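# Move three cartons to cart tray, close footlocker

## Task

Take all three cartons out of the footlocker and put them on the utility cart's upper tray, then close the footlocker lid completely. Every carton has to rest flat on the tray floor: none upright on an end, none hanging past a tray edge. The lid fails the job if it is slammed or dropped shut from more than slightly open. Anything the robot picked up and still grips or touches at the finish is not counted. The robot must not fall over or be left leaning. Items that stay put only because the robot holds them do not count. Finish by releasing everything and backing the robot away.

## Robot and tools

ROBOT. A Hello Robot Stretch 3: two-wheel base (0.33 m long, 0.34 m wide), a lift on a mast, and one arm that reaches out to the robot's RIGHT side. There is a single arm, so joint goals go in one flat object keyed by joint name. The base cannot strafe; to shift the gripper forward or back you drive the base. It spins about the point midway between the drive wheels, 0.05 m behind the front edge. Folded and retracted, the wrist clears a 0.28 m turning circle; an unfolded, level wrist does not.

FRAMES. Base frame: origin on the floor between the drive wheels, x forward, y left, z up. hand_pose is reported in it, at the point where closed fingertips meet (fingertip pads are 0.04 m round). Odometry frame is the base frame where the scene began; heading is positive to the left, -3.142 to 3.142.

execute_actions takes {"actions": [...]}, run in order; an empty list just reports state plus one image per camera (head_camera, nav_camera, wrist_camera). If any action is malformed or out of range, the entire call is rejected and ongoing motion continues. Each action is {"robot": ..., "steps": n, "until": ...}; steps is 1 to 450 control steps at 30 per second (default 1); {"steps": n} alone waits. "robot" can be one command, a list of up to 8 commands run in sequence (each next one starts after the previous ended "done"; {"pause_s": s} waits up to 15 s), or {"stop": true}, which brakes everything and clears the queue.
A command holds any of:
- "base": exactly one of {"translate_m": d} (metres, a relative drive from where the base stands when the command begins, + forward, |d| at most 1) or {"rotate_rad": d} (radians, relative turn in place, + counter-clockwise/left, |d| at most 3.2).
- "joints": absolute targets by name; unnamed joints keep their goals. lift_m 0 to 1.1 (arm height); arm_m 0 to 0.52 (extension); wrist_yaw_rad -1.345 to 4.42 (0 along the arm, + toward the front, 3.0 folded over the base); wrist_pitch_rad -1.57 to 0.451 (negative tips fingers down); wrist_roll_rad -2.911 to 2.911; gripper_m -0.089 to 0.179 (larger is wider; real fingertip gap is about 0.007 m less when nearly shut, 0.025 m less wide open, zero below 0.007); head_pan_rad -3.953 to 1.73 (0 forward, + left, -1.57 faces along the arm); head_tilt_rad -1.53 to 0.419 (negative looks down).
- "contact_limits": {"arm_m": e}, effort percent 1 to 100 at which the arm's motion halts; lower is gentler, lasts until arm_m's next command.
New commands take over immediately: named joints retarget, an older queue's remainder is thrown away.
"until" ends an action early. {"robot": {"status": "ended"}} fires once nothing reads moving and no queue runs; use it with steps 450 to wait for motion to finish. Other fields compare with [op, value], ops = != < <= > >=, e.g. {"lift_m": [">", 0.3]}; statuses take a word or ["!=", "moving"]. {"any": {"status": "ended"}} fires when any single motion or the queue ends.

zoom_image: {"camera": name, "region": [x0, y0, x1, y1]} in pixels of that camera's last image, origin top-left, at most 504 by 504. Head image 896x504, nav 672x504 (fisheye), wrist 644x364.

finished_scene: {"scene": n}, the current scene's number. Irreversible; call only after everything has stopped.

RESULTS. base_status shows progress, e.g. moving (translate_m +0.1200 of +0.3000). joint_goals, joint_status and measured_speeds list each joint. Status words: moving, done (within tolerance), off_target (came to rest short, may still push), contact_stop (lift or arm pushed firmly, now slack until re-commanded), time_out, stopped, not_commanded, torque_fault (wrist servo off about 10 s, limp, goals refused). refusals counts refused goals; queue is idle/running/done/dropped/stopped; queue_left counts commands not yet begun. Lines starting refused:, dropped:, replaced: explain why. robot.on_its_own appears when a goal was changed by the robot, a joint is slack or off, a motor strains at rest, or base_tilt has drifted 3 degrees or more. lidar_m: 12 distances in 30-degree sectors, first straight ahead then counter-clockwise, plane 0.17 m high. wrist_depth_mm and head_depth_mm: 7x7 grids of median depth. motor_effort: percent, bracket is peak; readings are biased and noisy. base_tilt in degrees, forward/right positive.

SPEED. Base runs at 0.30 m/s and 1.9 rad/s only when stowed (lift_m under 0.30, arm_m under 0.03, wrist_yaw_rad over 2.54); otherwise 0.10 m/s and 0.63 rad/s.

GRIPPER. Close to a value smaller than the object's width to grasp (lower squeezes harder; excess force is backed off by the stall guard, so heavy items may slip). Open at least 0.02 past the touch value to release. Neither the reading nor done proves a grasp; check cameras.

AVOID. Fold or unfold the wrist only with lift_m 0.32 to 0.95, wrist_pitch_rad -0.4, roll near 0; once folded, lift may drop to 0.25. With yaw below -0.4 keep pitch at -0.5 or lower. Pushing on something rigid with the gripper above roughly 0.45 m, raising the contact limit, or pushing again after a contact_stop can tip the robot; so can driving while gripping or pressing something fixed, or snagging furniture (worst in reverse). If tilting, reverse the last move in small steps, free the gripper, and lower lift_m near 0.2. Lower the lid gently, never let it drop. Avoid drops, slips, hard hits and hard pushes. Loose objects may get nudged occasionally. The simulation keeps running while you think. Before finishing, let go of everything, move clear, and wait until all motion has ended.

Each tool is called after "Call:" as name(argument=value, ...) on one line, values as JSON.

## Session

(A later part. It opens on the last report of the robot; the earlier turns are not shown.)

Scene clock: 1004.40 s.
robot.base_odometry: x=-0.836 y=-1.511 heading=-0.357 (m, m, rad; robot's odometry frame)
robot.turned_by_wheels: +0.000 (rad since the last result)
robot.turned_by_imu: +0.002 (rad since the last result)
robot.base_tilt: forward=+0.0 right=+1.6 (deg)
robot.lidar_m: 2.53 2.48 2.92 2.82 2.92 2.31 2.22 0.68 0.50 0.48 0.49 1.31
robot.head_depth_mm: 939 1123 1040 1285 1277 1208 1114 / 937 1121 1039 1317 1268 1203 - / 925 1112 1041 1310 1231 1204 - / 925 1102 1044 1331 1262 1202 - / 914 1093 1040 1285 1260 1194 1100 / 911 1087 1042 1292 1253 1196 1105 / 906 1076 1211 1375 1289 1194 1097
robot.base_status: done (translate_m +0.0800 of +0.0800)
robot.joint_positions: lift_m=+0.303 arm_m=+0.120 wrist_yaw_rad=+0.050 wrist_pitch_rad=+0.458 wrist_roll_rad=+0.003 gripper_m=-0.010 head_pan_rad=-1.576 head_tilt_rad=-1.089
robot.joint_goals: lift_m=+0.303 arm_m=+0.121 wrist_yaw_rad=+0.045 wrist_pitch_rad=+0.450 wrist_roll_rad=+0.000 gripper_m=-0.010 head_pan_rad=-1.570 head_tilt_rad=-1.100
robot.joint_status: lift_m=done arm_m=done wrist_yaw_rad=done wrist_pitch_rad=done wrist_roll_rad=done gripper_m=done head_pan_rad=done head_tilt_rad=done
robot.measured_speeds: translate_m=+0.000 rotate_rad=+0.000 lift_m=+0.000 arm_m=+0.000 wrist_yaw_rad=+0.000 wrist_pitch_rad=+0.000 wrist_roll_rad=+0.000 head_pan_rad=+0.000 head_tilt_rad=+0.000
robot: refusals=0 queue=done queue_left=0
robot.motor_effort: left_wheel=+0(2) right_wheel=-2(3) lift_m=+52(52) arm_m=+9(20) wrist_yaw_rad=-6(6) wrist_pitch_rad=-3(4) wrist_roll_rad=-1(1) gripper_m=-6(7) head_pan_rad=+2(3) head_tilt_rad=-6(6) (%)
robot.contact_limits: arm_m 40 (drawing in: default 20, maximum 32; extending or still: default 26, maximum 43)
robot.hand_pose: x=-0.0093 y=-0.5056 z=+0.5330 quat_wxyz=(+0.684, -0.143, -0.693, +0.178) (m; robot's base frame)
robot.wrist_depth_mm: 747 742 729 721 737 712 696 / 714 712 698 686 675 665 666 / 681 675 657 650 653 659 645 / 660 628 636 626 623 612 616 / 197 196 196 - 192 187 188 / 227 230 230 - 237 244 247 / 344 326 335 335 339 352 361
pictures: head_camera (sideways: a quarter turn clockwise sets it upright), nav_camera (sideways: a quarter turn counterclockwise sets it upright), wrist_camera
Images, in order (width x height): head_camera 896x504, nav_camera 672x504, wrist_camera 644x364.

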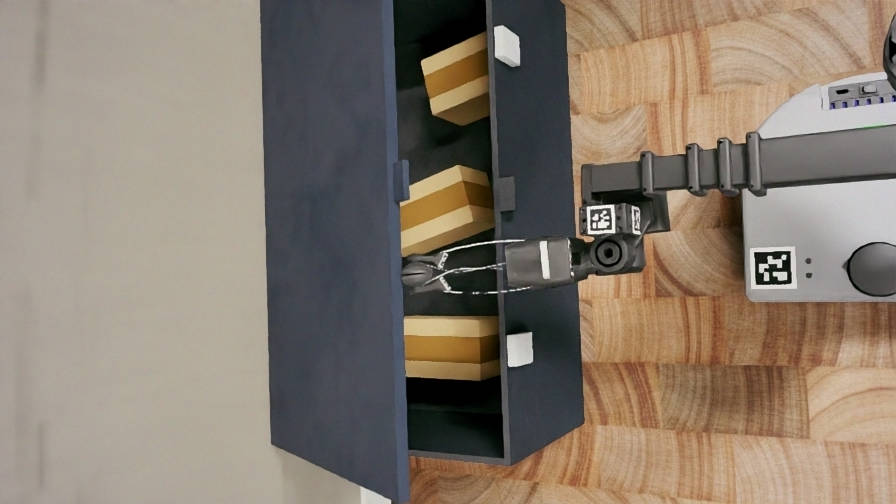

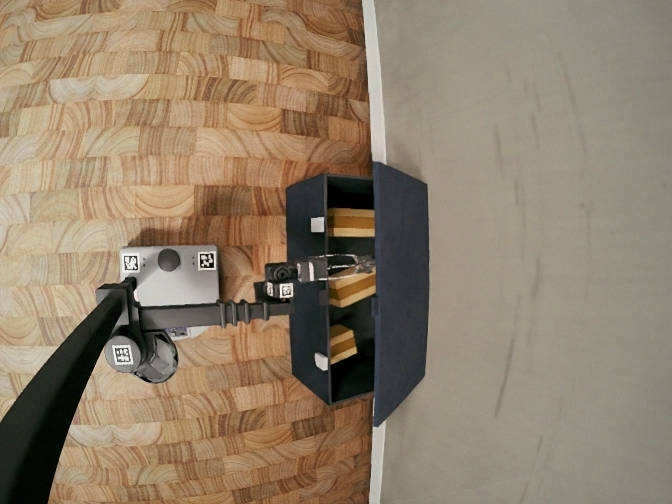

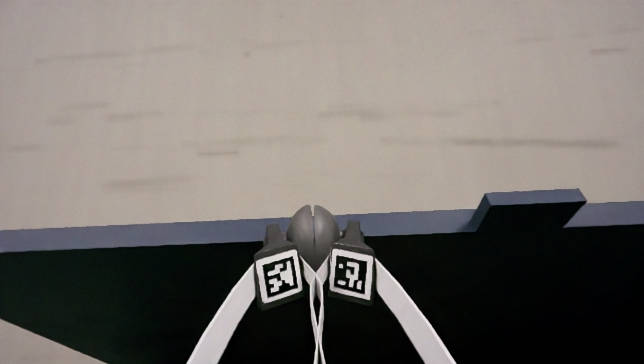

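Call:
execute_actions(actions=[{"robot":[{"joints":{"lift_m":0.310,"arm_m":0.127},"contact_limits":{"arm_m":30}},{"joints":{"lift_m":0.320,"arm_m":0.1335},"contact_limits":{"arm_m":30}},{"joints":{"lift_m":0.330,"arm_m":0.140},"contact_limits":{"arm_m":30}},{"joints":{"lift_m":0.340,"arm_m":0.147},"contact_limits":{"arm_m":30}},{"joints":{"lift_m":0.350,"arm_m":0.1545},"contact_limits":{"arm_m":30}},{"joints":{"lift_m":0.360,"arm_m":0.1625},"contact_limits":{"arm_m":30}},{"joints":{"lift_m":0.370,"arm_m":0.171},"contact_limits":{"arm_m":30}},{"joints":{"lift_m":0.380,"arm_m":0.180},"contact_limits":{"arm_m":30}}],"steps":400,"until":{"robot":{"status":"ended"}}},{"steps":10}])

Scene clock: 1020.83 s.
robot.base_odometry: x=-0.836 y=-1.511 heading=-0.357 (m, m, rad; robot's odometry frame)
robot.turned_by_wheels: +0.000 (rad since the last result)
robot.turned_by_imu: +0.002 (rad since the last result)
robot.base_tilt: forward=+0.0 right=+1.6 (deg)
robot.lidar_m: 2.53 2.48 2.91 2.82 2.92 2.31 2.22 0.69 0.50 0.48 0.49 1.31
robot.head_depth_mm: 940 1126 1190 1300 1278 1207 1110 / 934 1114 1203 1395 1268 1209 - / 928 1112 1224 1349 - 1215 - / 920 1101 1236 1349 1278 1208 - / 916 1093 1228 1303 1262 1193 1104 / 910 1085 1210 1372 1253 1192 1100 / 905 1079 1209 1396 1289 1192 1096
robot.base_status: done (translate_m +0.0800 of +0.0800)
robot.joint_positions: lift_m=+0.380 arm_m=+0.179 wrist_yaw_rad=+0.050 wrist_pitch_rad=+0.430 wrist_roll_rad=+0.003 gripper_m=-0.010 head_pan_rad=-1.576 head_tilt_rad=-1.089
robot.joint_goals: lift_m=+0.380 arm_m=+0.180 wrist_yaw_rad=+0.045 wrist_pitch_rad=+0.450 wrist_roll_rad=+0.000 gripper_m=-0.010 head_pan_rad=-1.570 head_tilt_rad=-1.100
robot.joint_status: lift_m=done arm_m=done wrist_yaw_rad=done wrist_pitch_rad=done wrist_roll_rad=done gripper_m=done head_pan_rad=done head_tilt_rad=done
robot.measured_speeds: translate_m=+0.000 rotate_rad=+0.000 lift_m=+0.000 arm_m=+0.000 wrist_yaw_rad=+0.000 wrist_pitch_rad=+0.000 wrist_roll_rad=+0.000 head_pan_rad=+0.000 head_tilt_rad=+0.000
robot: refusals=0 queue=done queue_left=0
robot.motor_effort: left_wheel=+0(0) right_wheel=-2(2) lift_m=+55(57) arm_m=+5(10) wrist_yaw_rad=-6(6) wrist_pitch_rad=+8(9) wrist_roll_rad=-2(1) gripper_m=-5(6) head_pan_rad=+3(3) head_tilt_rad=-5(5) (%)
robot.contact_limits: arm_m 30 (drawing in: default 20, maximum 32; extending or still: default 26, maximum 43)
robot.hand_pose: x=-0.0093 y=-0.5671 z=+0.6031 quat_wxyz=(+0.686, -0.133, -0.695, +0.168) (m; robot's base frame)
robot.wrist_depth_mm: 658 654 639 631 629 621 601 / 620 613 609 594 594 594 581 / 595 599 579 570 573 571 563 / 572 568 564 555 554 173 180 / 191 191 189 - 191 192 194 / 220 221 221 - 224 226 228 / 266 267 270 269 270 273 276
pictures: head_camera (sideways: a quarter turn clockwise sets it upright), nav_camera (sideways: a quarter turn counterclockwise sets it upright), wrist_camera
Images, in order (width x height): head_camera 896x504, nav_camera 672x504, wrist_camera 644x364.

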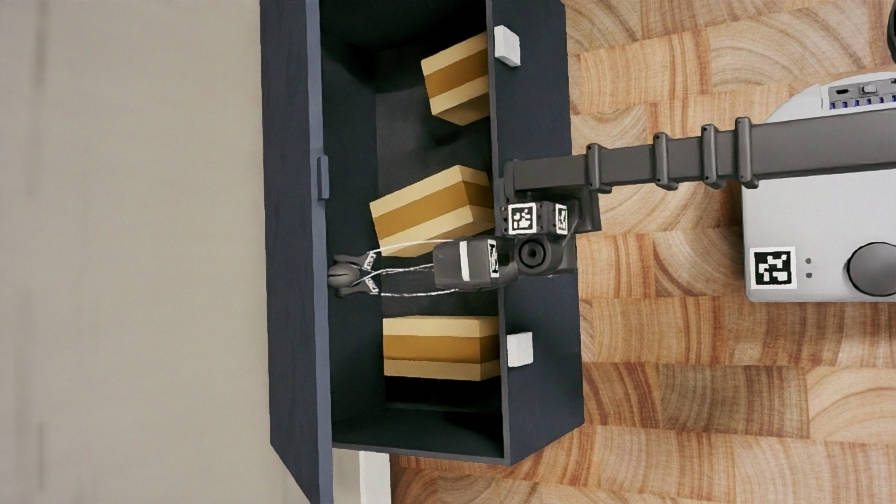

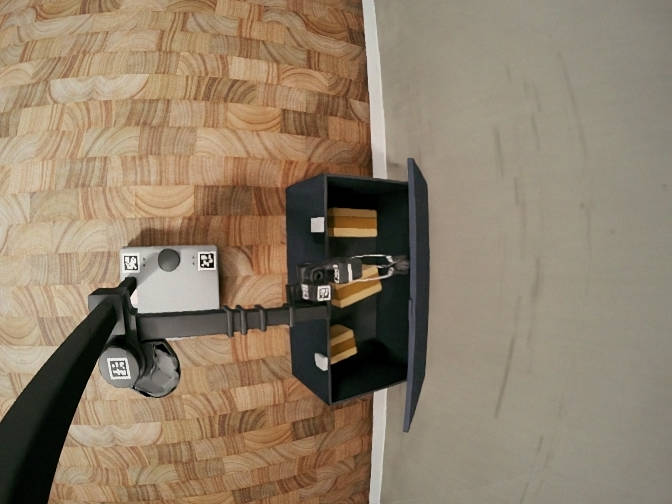

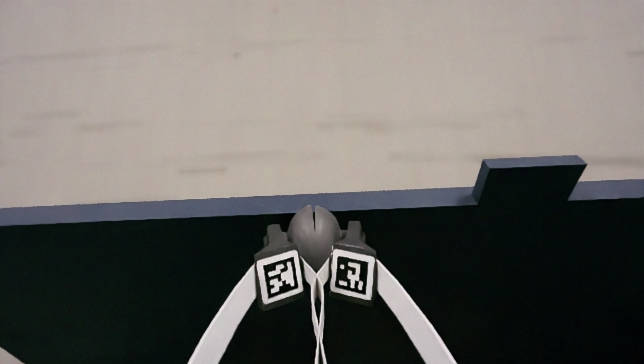

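Call:
execute_actions(actions=[{"robot":{"joints":{"arm_m":0.30,"head_tilt_rad":-0.9},"contact_limits":{"arm_m":20}},"steps":400,"until":{"robot":{"status":"ended"}}},{"steps":10}])

Scene clock: 1028.53 s.
robot.base_odometry: x=-0.836 y=-1.511 heading=-0.357 (m, m, rad; robot's odometry frame)
robot.turned_by_wheels: +0.000 (rad since the last result)
robot.turned_by_imu: +0.001 (rad since the last result)
robot.base_tilt: forward=+0.0 right=+1.6 (deg)
robot.lidar_m: 2.53 2.49 2.91 2.82 2.92 2.31 2.22 0.68 0.49 0.48 0.49 1.31
robot.head_depth_mm: 850 981 1128 1334 1298 1214 1143 / 845 973 1125 1366 1391 1206 1141 / 838 966 1115 1353 1431 1188 1135 / 837 960 1102 1350 1331 1172 1135 / 834 953 1094 1322 1329 1150 1131 / 826 950 1108 1305 1354 1138 1128 / 822 941 1103 1297 1374 1216 1129
robot.base_status: done (translate_m +0.0800 of +0.0800)
robot.joint_positions: lift_m=+0.380 arm_m=+0.299 wrist_yaw_rad=+0.049 wrist_pitch_rad=+0.438 wrist_roll_rad=+0.003 gripper_m=-0.010 head_pan_rad=-1.576 head_tilt_rad=-0.903
robot.joint_goals: lift_m=+0.380 arm_m=+0.300 wrist_yaw_rad=+0.045 wrist_pitch_rad=+0.450 wrist_roll_rad=+0.000 gripper_m=-0.010 head_pan_rad=-1.570 head_tilt_rad=-0.900
robot.joint_status: lift_m=done arm_m=done wrist_yaw_rad=done wrist_pitch_rad=done wrist_roll_rad=done gripper_m=done head_pan_rad=done head_tilt_rad=done
robot.measured_speeds: translate_m=+0.000 rotate_rad=+0.000 lift_m=+0.000 arm_m=+0.000 wrist_yaw_rad=+0.000 wrist_pitch_rad=+0.000 wrist_roll_rad=+0.000 head_pan_rad=+0.000 head_tilt_rad=+0.000
robot: refusals=0 queue=done queue_left=0
robot.motor_effort: left_wheel=+0(0) right_wheel=-2(2) lift_m=+54(55) arm_m=+5(4) wrist_yaw_rad=-4(6) wrist_pitch_rad=+5(8) wrist_roll_rad=-1(1) gripper_m=-6(6) head_pan_rad=+3(3) head_tilt_rad=+1(16) (%)
robot.contact_limits: arm_m 20 (drawing in: default 20, maximum 32; extending or still: default 26, maximum 43)
robot.hand_pose: x=-0.0095 y=-0.6864 z=+0.6051 quat_wxyz=(+0.685, -0.136, -0.695, +0.170) (m; robot's base frame)
robot.wrist_depth_mm: 512 519 506 491 485 144 143 / 152 152 150 150 150 150 150 / 161 160 160 162 161 161 160 / 174 173 173 174 173 174 174 / 188 188 187 - 188 187 188 / 204 205 205 - 205 205 206 / 226 227 226 225 224 226 226
pictures: head_camera (sideways: a quarter turn clockwise sets it upright), nav_camera (sideways: a quarter turn counterclockwise sets it upright), wrist_camera
Images, in order (width x height): head_camera 896x504, nav_camera 672x504, wrist_camera 644x364.

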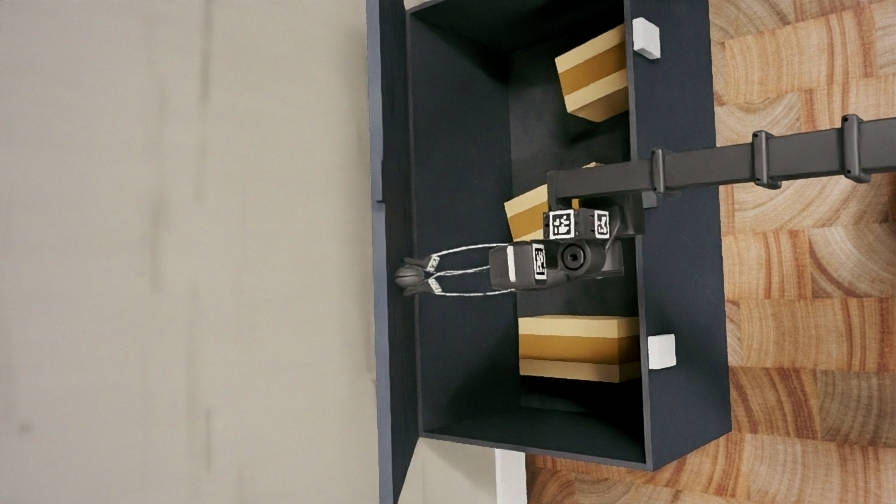

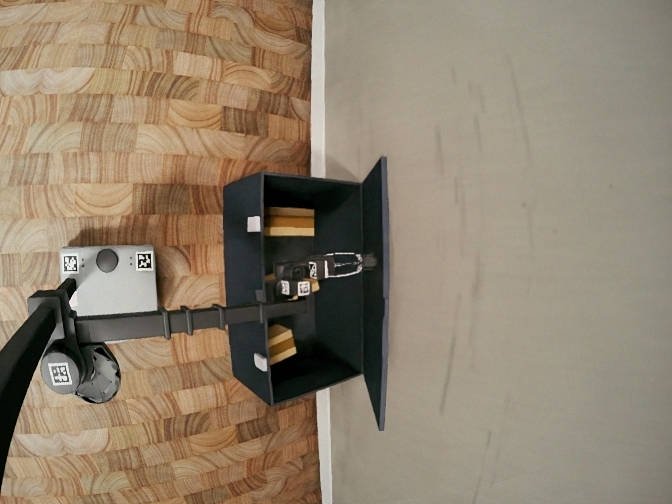

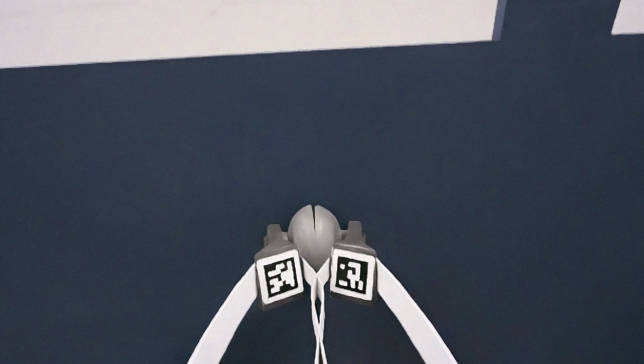

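Call:
execute_actions(actions=[{"robot":{"joints":{"arm_m":0.46},"contact_limits":{"arm_m":16}},"steps":400,"until":{"robot":{"status":"ended"}}},{"steps":10}])

Scene clock: 1044.37 s.
robot.base_odometry: x=-0.836 y=-1.511 heading=-0.357 (m, m, rad; robot's odometry frame)
robot.turned_by_wheels: +0.000 (rad since the last result)
robot.turned_by_imu: +0.001 (rad since the last result)
robot.base_tilt: forward=+0.0 right=+1.6 (deg)
robot.lidar_m: 2.53 2.49 2.92 2.82 2.91 2.32 2.22 0.68 0.50 0.47 0.49 1.31
robot.head_depth_mm: 852 939 1068 1337 1302 1213 1139 / 843 939 1059 1362 1383 1213 1136 / 838 927 1052 1313 1387 1197 1129 / 835 921 1039 1253 1353 1170 1135 / 830 915 1030 1330 1332 1149 1133 / 828 911 1023 1304 1355 1136 1134 / 821 902 1053 1294 1371 1217 1125
robot.base_status: done (translate_m +0.0800 of +0.0800)
robot.joint_positions: lift_m=+0.380 arm_m=+0.460 wrist_yaw_rad=+0.049 wrist_pitch_rad=+0.448 wrist_roll_rad=+0.003 gripper_m=-0.010 head_pan_rad=-1.576 head_tilt_rad=-0.903
robot.joint_goals: lift_m=+0.380 arm_m=+0.460 wrist_yaw_rad=+0.045 wrist_pitch_rad=+0.450 wrist_roll_rad=+0.000 gripper_m=-0.010 head_pan_rad=-1.570 head_tilt_rad=-0.900
robot.joint_status: lift_m=done arm_m=done wrist_yaw_rad=done wrist_pitch_rad=done wrist_roll_rad=done gripper_m=done head_pan_rad=done head_tilt_rad=done
robot.measured_speeds: translate_m=+0.000 rotate_rad=+0.000 lift_m=+0.000 arm_m=+0.000 wrist_yaw_rad=+0.000 wrist_pitch_rad=+0.000 wrist_roll_rad=+0.000 head_pan_rad=+0.000 head_tilt_rad=+0.000
robot: refusals=0 queue=done queue_left=0
robot.motor_effort: left_wheel=+0(0) right_wheel=-2(2) lift_m=+52(54) arm_m=+4(4) wrist_yaw_rad=-5(4) wrist_pitch_rad=+1(5) wrist_roll_rad=-2(1) gripper_m=-6(6) head_pan_rad=+3(3) head_tilt_rad=+1(1) (%)
robot.contact_limits: arm_m 16 (drawing in: default 20, maximum 32; extending or still: default 26, maximum 43)
robot.hand_pose: x=-0.0096 y=-0.8456 z=+0.6076 quat_wxyz=(+0.685, -0.140, -0.694, +0.174) (m; robot's base frame)
robot.wrist_depth_mm: 194 194 192 191 190 188 187 / 194 191 190 189 188 187 185 / 191 191 189 188 187 187 184 / 191 189 188 188 186 186 182 / 191 190 188 - 186 185 182 / 189 188 188 - 185 184 182 / 187 186 186 185 184 181 181
pictures: head_camera (sideways: a quarter turn clockwise sets it upright), nav_camera (sideways: a quarter turn counterclockwise sets it upright), wrist_camera
Images, in order (width x height): head_camera 896x504, nav_camera 672x504, wrist_camera 644x364.

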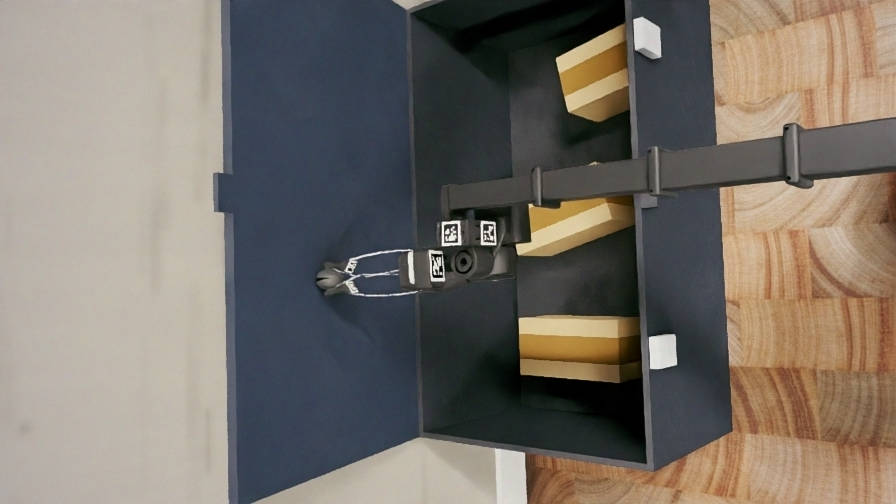

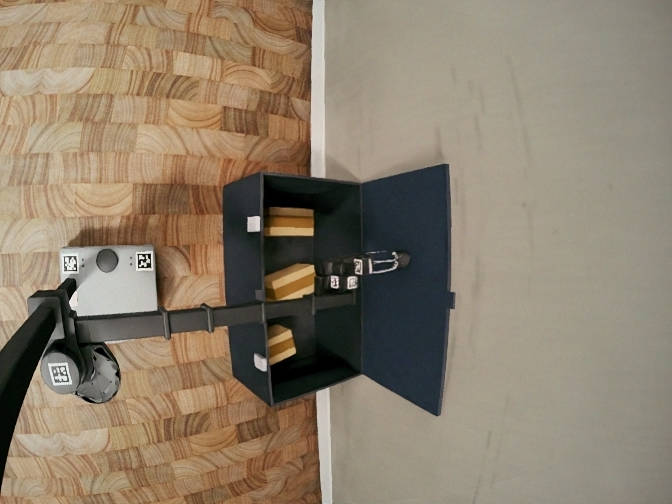

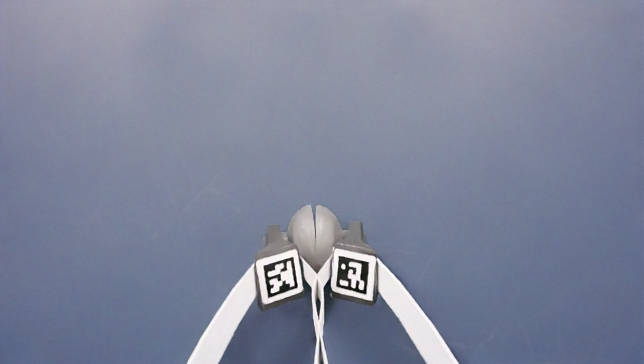

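Call:
execute_actions(actions=[{"robot":[{"joints":{"arm_m":0.495},"contact_limits":{"arm_m":14}},{"joints":{"arm_m":0.51},"contact_limits":{"arm_m":14}},{"joints":{"arm_m":0.52},"contact_limits":{"arm_m":14}}],"steps":400,"until":{"robot":{"status":"ended"}}},{"steps":20}])

Scene clock: 1055.50 s.
robot.base_odometry: x=-0.836 y=-1.511 heading=-0.357 (m, m, rad; robot's odometry frame)
robot.turned_by_wheels: +0.000 (rad since the last result)
robot.turned_by_imu: +0.001 (rad since the last result)
robot.base_tilt: forward=+0.0 right=+1.6 (deg)
robot.lidar_m: 2.53 2.48 2.92 2.81 2.90 2.32 2.22 0.68 0.49 0.47 0.49 1.30
robot.head_depth_mm: 852 966 1136 1331 1302 1214 1144 / 846 958 1129 1366 1383 1209 1137 / 840 952 1119 1330 1379 1183 1128 / 836 948 1116 1438 1358 1171 1137 / 831 937 1104 1327 1330 1150 1133 / 827 930 1092 1310 1353 1129 1129 / 822 929 1100 1297 1373 1222 1129
robot.base_status: done (translate_m +0.0800 of +0.0800)
robot.joint_positions: lift_m=+0.380 arm_m=+0.517 wrist_yaw_rad=+0.047 wrist_pitch_rad=+0.439 wrist_roll_rad=+0.003 gripper_m=-0.010 head_pan_rad=-1.576 head_tilt_rad=-0.902
robot.joint_goals: lift_m=+0.380 arm_m=+0.520 wrist_yaw_rad=+0.045 wrist_pitch_rad=+0.450 wrist_roll_rad=+0.000 gripper_m=-0.010 head_pan_rad=-1.570 head_tilt_rad=-0.900
robot.joint_status: lift_m=done arm_m=done wrist_yaw_rad=done wrist_pitch_rad=done wrist_roll_rad=done gripper_m=done head_pan_rad=done head_tilt_rad=done
robot.measured_speeds: translate_m=+0.000 rotate_rad=+0.000 lift_m=+0.000 arm_m=+0.000 wrist_yaw_rad=+0.000 wrist_pitch_rad=+0.000 wrist_roll_rad=+0.000 head_pan_rad=+0.000 head_tilt_rad=+0.000
robot: refusals=0 queue=done queue_left=0
robot.motor_effort: left_wheel=-2(2) right_wheel=+3(3) lift_m=+52(53) arm_m=+12(12) wrist_yaw_rad=-3(5) wrist_pitch_rad=+5(7) wrist_roll_rad=-1(1) gripper_m=-6(7) head_pan_rad=+3(3) head_tilt_rad=+1(1) (%)
robot.contact_limits: arm_m 14 (drawing in: default 20, maximum 32; extending or still: default 26, maximum 43)
robot.hand_pose: x=-0.0100 y=-0.9039 z=+0.6053 quat_wxyz=(+0.686, -0.137, -0.695, +0.170) (m; robot's base frame)
robot.wrist_depth_mm: 229 225 221 221 218 216 215 / 218 215 212 211 210 207 205 / 207 207 203 202 201 199 198 / 200 198 196 194 193 192 190 / 193 190 190 - 186 184 182 / 184 184 184 - 180 177 177 / 179 176 176 174 172 172 170
pictures: head_camera (sideways: a quarter turn clockwise sets it upright), nav_camera (sideways: a quarter turn counterclockwise sets it upright), wrist_camera
Images, in order (width x height): head_camera 896x504, nav_camera 672x504, wrist_camera 644x364.

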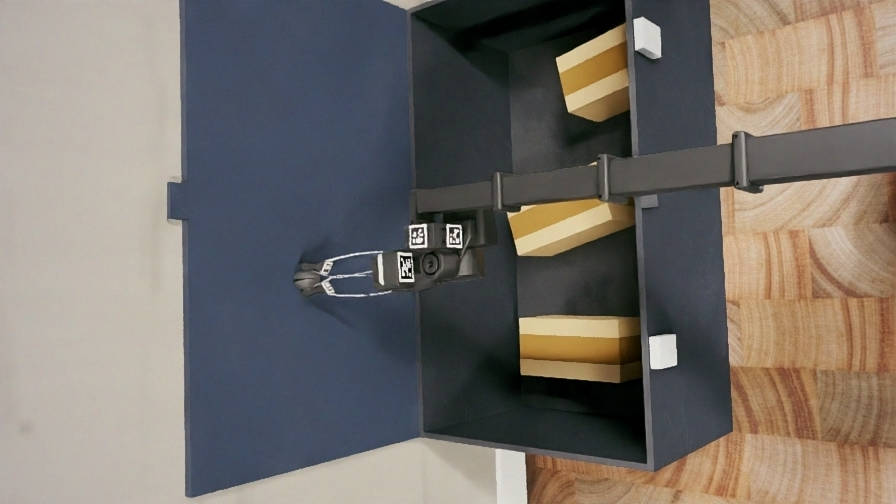

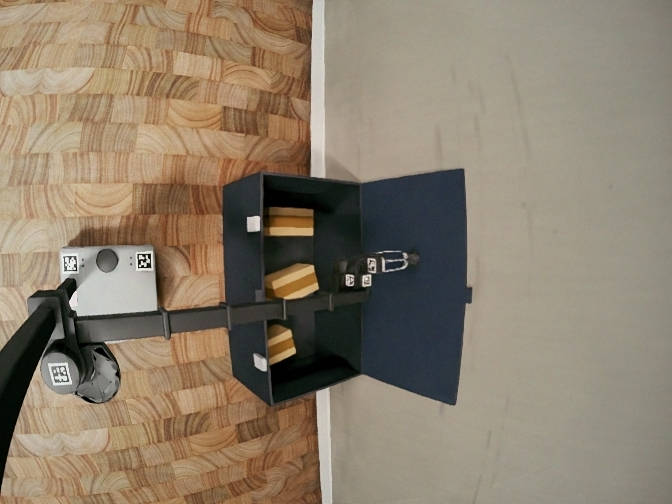

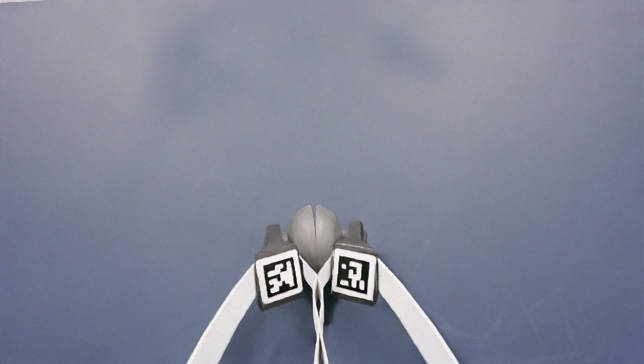

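Call:
execute_actions(actions=[{"robot":{"joints":{"arm_m":0.50}},"steps":400,"until":{"robot":{"status":"ended"}}},{"steps":45}])

Scene clock: 1064.27 s.
robot.base_odometry: x=-0.836 y=-1.511 heading=-0.357 (m, m, rad; robot's odometry frame)
robot.turned_by_wheels: +0.000 (rad since the last result)
robot.turned_by_imu: +0.001 (rad since the last result)
robot.base_tilt: forward=-0.1 right=+1.7 (deg)
robot.lidar_m: 2.53 2.48 2.92 2.82 2.91 2.32 2.22 0.68 0.49 0.47 0.49 1.31
robot.head_depth_mm: 851 964 1137 1343 1296 1213 1144 / 845 959 1133 1364 1388 1198 1134 / 844 952 1122 1306 1393 1179 1128 / 835 942 1108 - 1370 1167 1136 / 830 939 1104 1318 1324 1149 1133 / 822 931 1092 1301 1353 1126 1127 / 824 923 1106 1294 1379 1229 1131
robot.base_status: done (translate_m +0.0800 of +0.0800)
robot.joint_positions: lift_m=+0.380 arm_m=+0.500 wrist_yaw_rad=+0.047 wrist_pitch_rad=+0.434 wrist_roll_rad=+0.003 gripper_m=-0.010 head_pan_rad=-1.576 head_tilt_rad=-0.902
robot.joint_goals: lift_m=+0.380 arm_m=+0.500 wrist_yaw_rad=+0.045 wrist_pitch_rad=+0.450 wrist_roll_rad=+0.000 gripper_m=-0.010 head_pan_rad=-1.570 head_tilt_rad=-0.900
robot.joint_status: lift_m=done arm_m=done wrist_yaw_rad=done wrist_pitch_rad=done wrist_roll_rad=done gripper_m=done head_pan_rad=done head_tilt_rad=done
robot.measured_speeds: translate_m=+0.000 rotate_rad=+0.000 lift_m=+0.000 arm_m=+0.000 wrist_yaw_rad=+0.000 wrist_pitch_rad=+0.000 wrist_roll_rad=+0.000 head_pan_rad=+0.000 head_tilt_rad=+0.000
robot: refusals=0 queue=done queue_left=0
robot.motor_effort: left_wheel=-1(2) right_wheel=-1(3) lift_m=+52(52) arm_m=-3(12) wrist_yaw_rad=-2(2) wrist_pitch_rad=+7(7) wrist_roll_rad=-1(1) gripper_m=-6(5) head_pan_rad=+3(3) head_tilt_rad=+1(1) (%)
robot.hand_pose: x=-0.0100 y=-0.8877 z=+0.6041 quat_wxyz=(+0.686, -0.135, -0.695, +0.168) (m; robot's base frame)
robot.wrist_depth_mm: 244 244 240 239 236 233 234 / 234 232 230 229 227 223 222 / 226 224 223 219 216 216 215 / 216 214 214 211 209 207 207 / 208 206 205 - 202 200 198 / 200 198 197 - 195 193 191 / 194 191 190 189 188 186 185
pictures: head_camera (sideways: a quarter turn clockwise sets it upright), nav_camera (sideways: a quarter turn counterclockwise sets it upright), wrist_camera
Images, in order (width x height): head_camera 896x504, nav_camera 672x504, wrist_camera 644x364.

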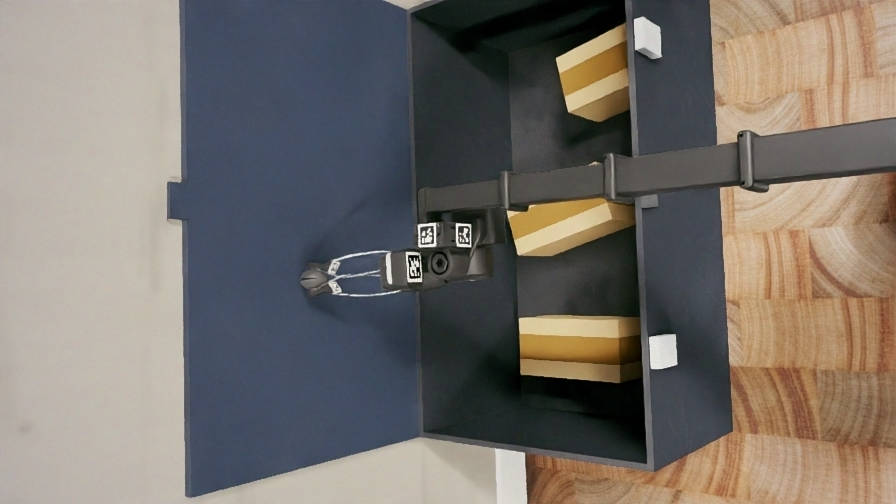

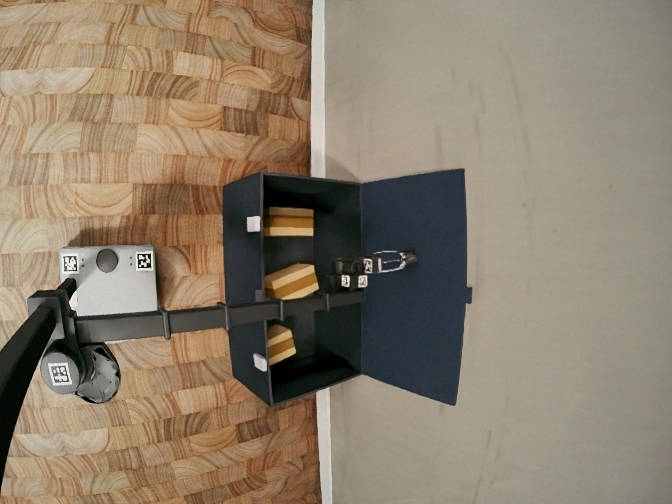

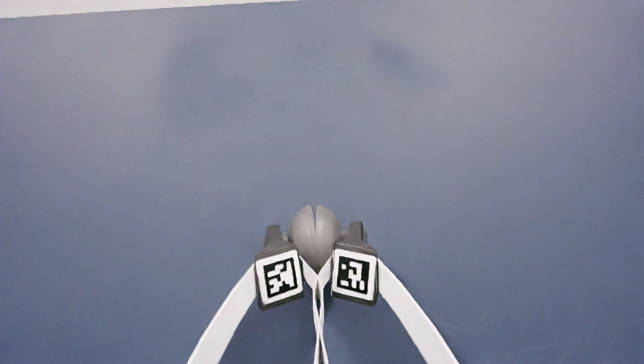

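Call:
execute_actions(actions=[{"robot":[{"joints":{"arm_m":0.40}},{"joints":{"arm_m":0.40,"lift_m":0.62,"wrist_pitch_rad":-1.57,"wrist_yaw_rad":0.0,"gripper_m":0.15,"head_tilt_rad":-1.0},"base":{"translate_m":0.10}}],"steps":400,"until":{"robot":{"status":"ended"}}}])

Scene clock: 1097.83 s.
robot.base_odometry: x=-0.742 y=-1.546 heading=-0.357 (m, m, rad; robot's odometry frame)
robot.turned_by_wheels: +0.000 (rad since the last result)
robot.turned_by_imu: +0.001 (rad since the last result)
robot.base_tilt: forward=+0.0 right=+1.6 (deg)
robot.lidar_m: 2.43 2.40 2.92 2.82 2.72 2.42 2.32 0.68 0.49 0.47 0.49 1.30
robot.head_depth_mm: 884 1020 1231 1477 1233 1240 1132 / 878 1014 1214 1462 - - - / 872 1002 - 1407 1193 1235 1148 / 871 998 - 1465 1169 1233 1141 / 861 994 1185 1401 1257 1229 1113 / 857 982 1199 1386 1319 1222 1110 / 853 993 1192 1461 1356 1227 1106
robot.base_status: done (translate_m +0.1000 of +0.1000)
robot.joint_positions: lift_m=+0.620 arm_m=+0.400 wrist_yaw_rad=+0.002 wrist_pitch_rad=-1.558 wrist_roll_rad=+0.003 gripper_m=+0.150 head_pan_rad=-1.576 head_tilt_rad=-0.988
robot.joint_goals: lift_m=+0.620 arm_m=+0.400 wrist_yaw_rad=+0.000 wrist_pitch_rad=-1.570 wrist_roll_rad=+0.000 gripper_m=+0.150 head_pan_rad=-1.570 head_tilt_rad=-1.000
robot.joint_status: lift_m=done arm_m=done wrist_yaw_rad=done wrist_pitch_rad=done wrist_roll_rad=done gripper_m=done head_pan_rad=done head_tilt_rad=done
robot.measured_speeds: translate_m=+0.000 rotate_rad=+0.000 lift_m=+0.000 arm_m=+0.000 wrist_yaw_rad=+0.000 wrist_pitch_rad=+0.000 wrist_roll_rad=+0.000 head_pan_rad=+0.000 head_tilt_rad=+0.000
robot: refusals=0 queue=done queue_left=0
robot.motor_effort: left_wheel=+0(4) right_wheel=-2(5) lift_m=+53(54) arm_m=-3(4) wrist_yaw_rad=-3(5) wrist_pitch_rad=-2(8) wrist_roll_rad=-1(1) gripper_m=+1(83) head_pan_rad=+2(3) head_tilt_rad=-5(13) (%)
robot.hand_pose: x=-0.0217 y=-0.5243 z=+0.5018 quat_wxyz=(+0.503, +0.497, -0.503, -0.498) (m; robot's base frame)
robot.wrist_depth_mm: 590 362 537 599 505 612 586 / 615 358 516 615 595 607 516 / 628 386 628 629 646 636 528 / 656 412 571 556 535 500 493 / 694 529 695 695 716 706 720 / 702 - 707 706 740 - 740 / 727 725 726 - 748 764 785
pictures: head_camera (sideways: a quarter turn clockwise sets it upright), nav_camera (sideways: a quarter turn counterclockwise sets it upright), wrist_camera
Images, in order (width x height): head_camera 896x504, nav_camera 672x504, wrist_camera 644x364.

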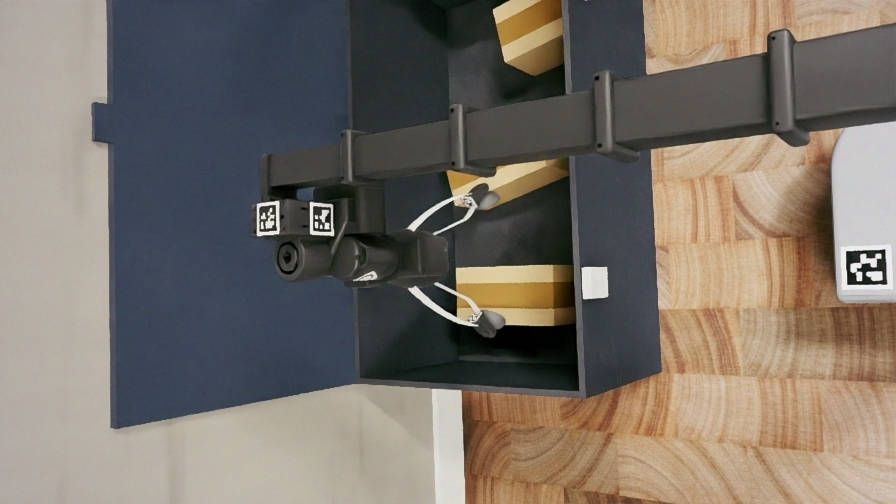

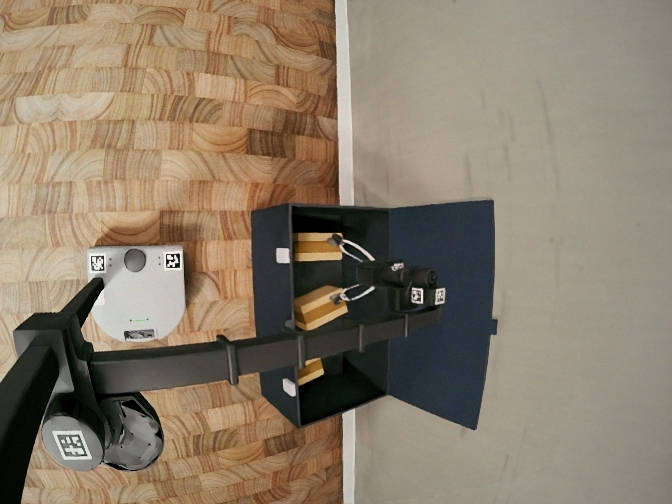

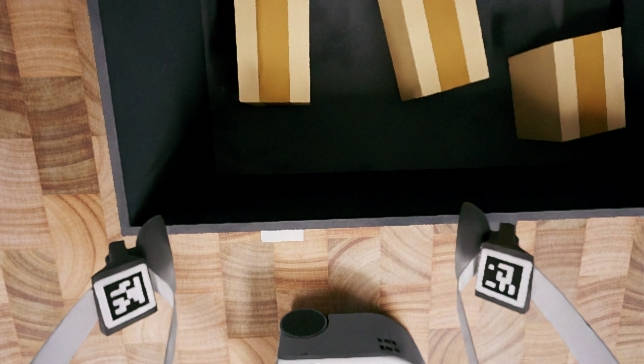

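Call:
execute_actions(actions=[{"robot":[{"base":{"translate_m":-0.18},"joints":{"lift_m":0.48,"gripper_m":0.12}},{"joints":{"lift_m":0.40}}],"steps":400,"until":{"robot":{"status":"ended"}}}])

Scene clock: 1152.00 s.
robot.base_odometry: x=-0.911 y=-1.483 heading=-0.357 (m, m, rad; robot's odometry frame)
robot.turned_by_wheels: +0.000 (rad since the last result)
robot.turned_by_imu: +0.002 (rad since the last result)
robot.base_tilt: forward=+0.0 right=+1.6 (deg)
robot.lidar_m: 2.61 2.56 2.92 2.82 2.91 2.23 2.14 1.35 0.49 0.47 0.49 1.30
robot.head_depth_mm: 884 1020 1258 1287 1165 1238 1121 / 881 1015 1227 1462 1221 1237 1136 / 876 1010 1207 1442 1202 1231 1150 / 871 996 1207 1357 1126 1232 1139 / 864 995 1195 1433 1159 1227 1112 / 860 982 1185 1367 1238 1210 1112 / 854 979 1171 1298 1127 1203 1108
robot.base_status: done (translate_m -0.1800 of -0.1800)
robot.joint_positions: lift_m=+0.400 arm_m=+0.400 wrist_yaw_rad=+0.002 wrist_pitch_rad=-1.559 wrist_roll_rad=+0.003 gripper_m=+0.120 head_pan_rad=-1.576 head_tilt_rad=-0.988
robot.joint_goals: lift_m=+0.400 arm_m=+0.400 wrist_yaw_rad=+0.000 wrist_pitch_rad=-1.570 wrist_roll_rad=+0.000 gripper_m=+0.120 head_pan_rad=-1.570 head_tilt_rad=-1.000
robot.joint_status: lift_m=done arm_m=done wrist_yaw_rad=done wrist_pitch_rad=done wrist_roll_rad=done gripper_m=done head_pan_rad=done head_tilt_rad=done
robot.measured_speeds: translate_m=+0.000 rotate_rad=+0.000 lift_m=+0.000 arm_m=+0.000 wrist_yaw_rad=+0.000 wrist_pitch_rad=+0.000 wrist_roll_rad=+0.000 head_pan_rad=+0.000 head_tilt_rad=+0.000
robot: refusals=0 queue=done queue_left=0
robot.motor_effort: left_wheel=+0(4) right_wheel=-1(8) lift_m=+27(57) arm_m=-3(4) wrist_yaw_rad=-3(3) wrist_pitch_rad=-2(2) wrist_roll_rad=-1(1) gripper_m=+0(81) head_pan_rad=+3(3) head_tilt_rad=-5(6) (%)
robot.hand_pose: x=-0.0217 y=-0.5242 z=+0.2826 quat_wxyz=(+0.503, +0.497, -0.503, -0.498) (m; robot's base frame)
robot.wrist_depth_mm: 272 334 389 285 289 345 293 / 280 359 401 400 410 363 300 / 407 409 413 414 421 386 308 / 409 421 423 427 434 441 412 / 310 302 296 287 283 275 271 / 204 218 198 195 192 202 187 / 156 146 150 149 147 145 144
pictures: head_camera (sideways: a quarter turn clockwise sets it upright), nav_camera (sideways: a quarter turn counterclockwise sets it upright), wrist_camera
Images, in order (width x height): head_camera 896x504, nav_camera 672x504, wrist_camera 644x364.

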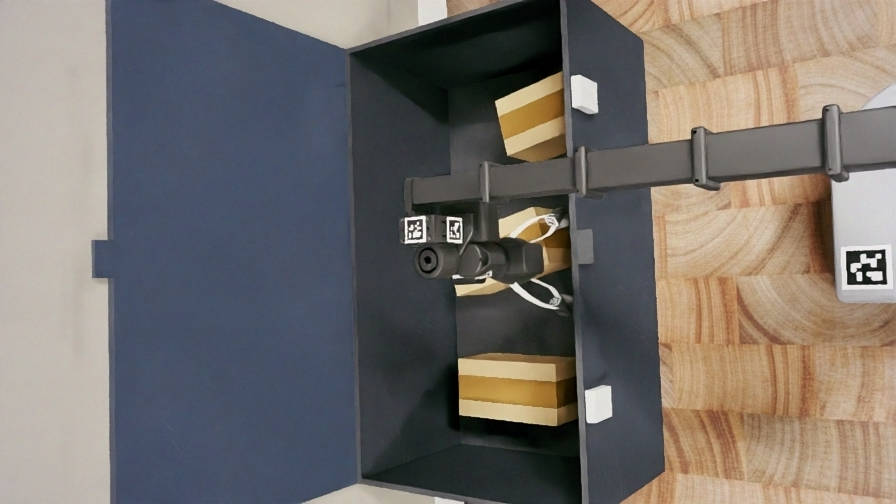

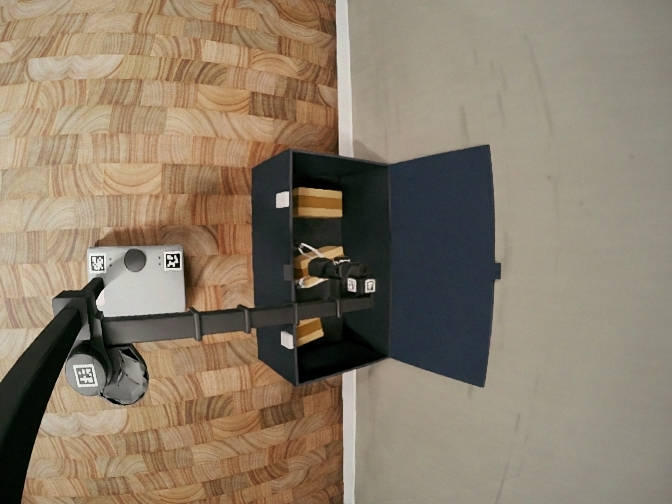

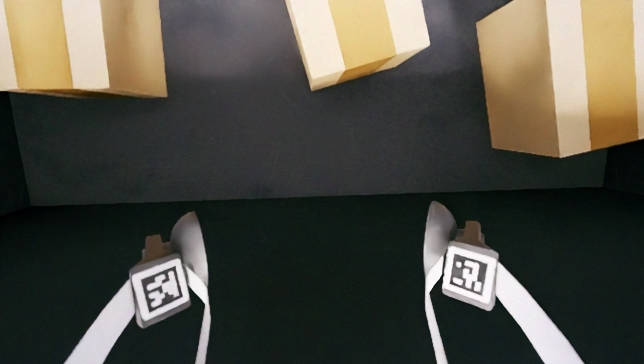

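Call:
execute_actions(actions=[{"robot":[{"joints":{"arm_m":0.385}},{"joints":{"arm_m":0.37}},{"joints":{"arm_m":0.355}},{"joints":{"arm_m":0.34}}],"steps":400,"until":{"robot":{"status":"ended"}}},{"steps":10}])

Scene clock: 1163.37 s.
robot.base_odometry: x=-0.911 y=-1.483 heading=-0.357 (m, m, rad; robot's odometry frame)
robot.turned_by_wheels: +0.000 (rad since the last result)
robot.turned_by_imu: +0.001 (rad since the last result)
robot.base_tilt: forward=-0.1 right=+1.7 (deg)
robot.lidar_m: 2.61 2.55 2.92 2.81 2.91 2.23 2.14 1.35 0.50 0.48 0.49 1.31
robot.head_depth_mm: 885 1020 1255 1288 1165 1237 1128 / 882 1017 1225 1461 1225 1235 1134 / 877 1006 1212 1451 1158 1231 1149 / 870 997 1201 1396 1114 1226 1137 / 865 995 1196 1442 1165 1231 1113 / 861 985 1191 1365 1241 1217 1108 / 854 979 1170 1311 1133 1200 1104
robot.base_status: done (translate_m -0.1800 of -0.1800)
robot.joint_positions: lift_m=+0.400 arm_m=+0.341 wrist_yaw_rad=-0.002 wrist_pitch_rad=-1.407 wrist_roll_rad=+0.003 gripper_m=+0.120 head_pan_rad=-1.576 head_tilt_rad=-0.988
robot.joint_goals: lift_m=+0.400 arm_m=+0.340 wrist_yaw_rad=+0.000 wrist_pitch_rad=-1.570 wrist_roll_rad=+0.000 gripper_m=+0.120 head_pan_rad=-1.570 head_tilt_rad=-1.000
robot.joint_status: lift_m=done arm_m=done wrist_yaw_rad=done wrist_pitch_rad=done wrist_roll_rad=done gripper_m=done head_pan_rad=done head_tilt_rad=done
robot.measured_speeds: translate_m=+0.000 rotate_rad=+0.000 lift_m=+0.000 arm_m=+0.000 wrist_yaw_rad=+0.000 wrist_pitch_rad=+0.000 wrist_roll_rad=+0.000 head_pan_rad=+0.000 head_tilt_rad=+0.000
robot: refusals=0 queue=done queue_left=0
robot.on_its_own: wrist_pitch_rad is at rest, and its effort (-64) is outside its rest range (-20 to +32)
robot.motor_effort: left_wheel=+0(0) right_wheel=-1(1) lift_m=+27(27) arm_m=-11(11) wrist_yaw_rad=+2(3) wrist_pitch_rad=-64(65) wrist_roll_rad=-1(1) gripper_m=-1(0) head_pan_rad=+3(3) head_tilt_rad=-5(4) (%)
robot.hand_pose: x=-0.0217 y=-0.5040 z=+0.2824 quat_wxyz=(+0.538, +0.456, -0.540, -0.459) (m; robot's base frame)
robot.wrist_depth_mm: 298 330 422 307 426 369 322 / 297 334 420 348 431 365 319 / 416 414 428 425 434 384 319 / 418 427 428 436 431 435 442 / 351 366 311 294 277 265 249 / 171 188 161 157 152 147 143 / 121 113 115 116 117 118 120
pictures: head_camera (sideways: a quarter turn clockwise sets it upright), nav_camera (sideways: a quarter turn counterclockwise sets it upright), wrist_camera
Images, in order (width x height): head_camera 896x504, nav_camera 672x504, wrist_camera 644x364.

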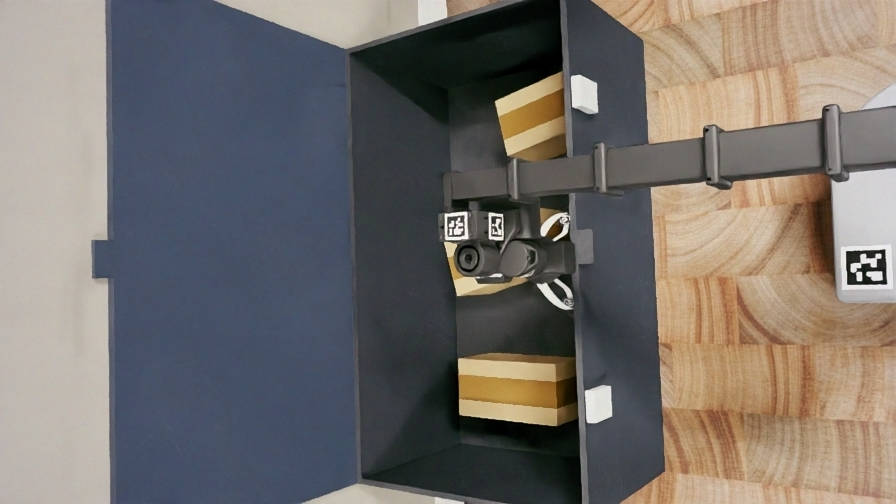

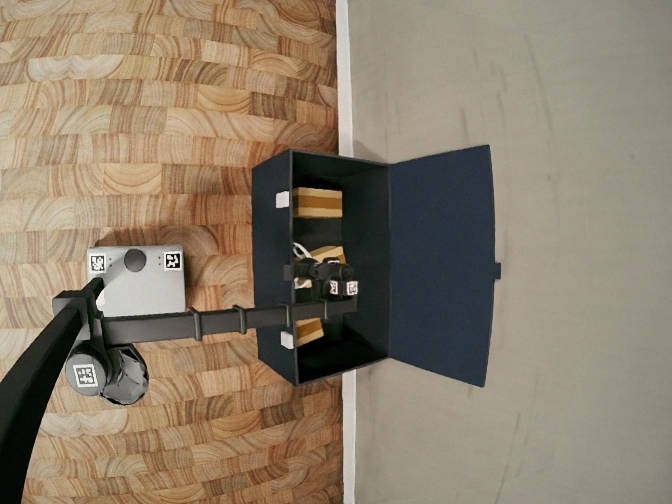

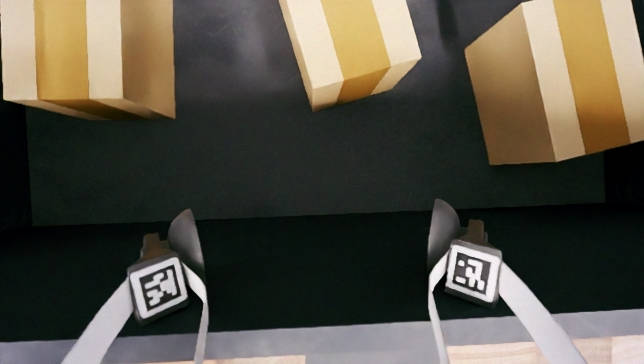

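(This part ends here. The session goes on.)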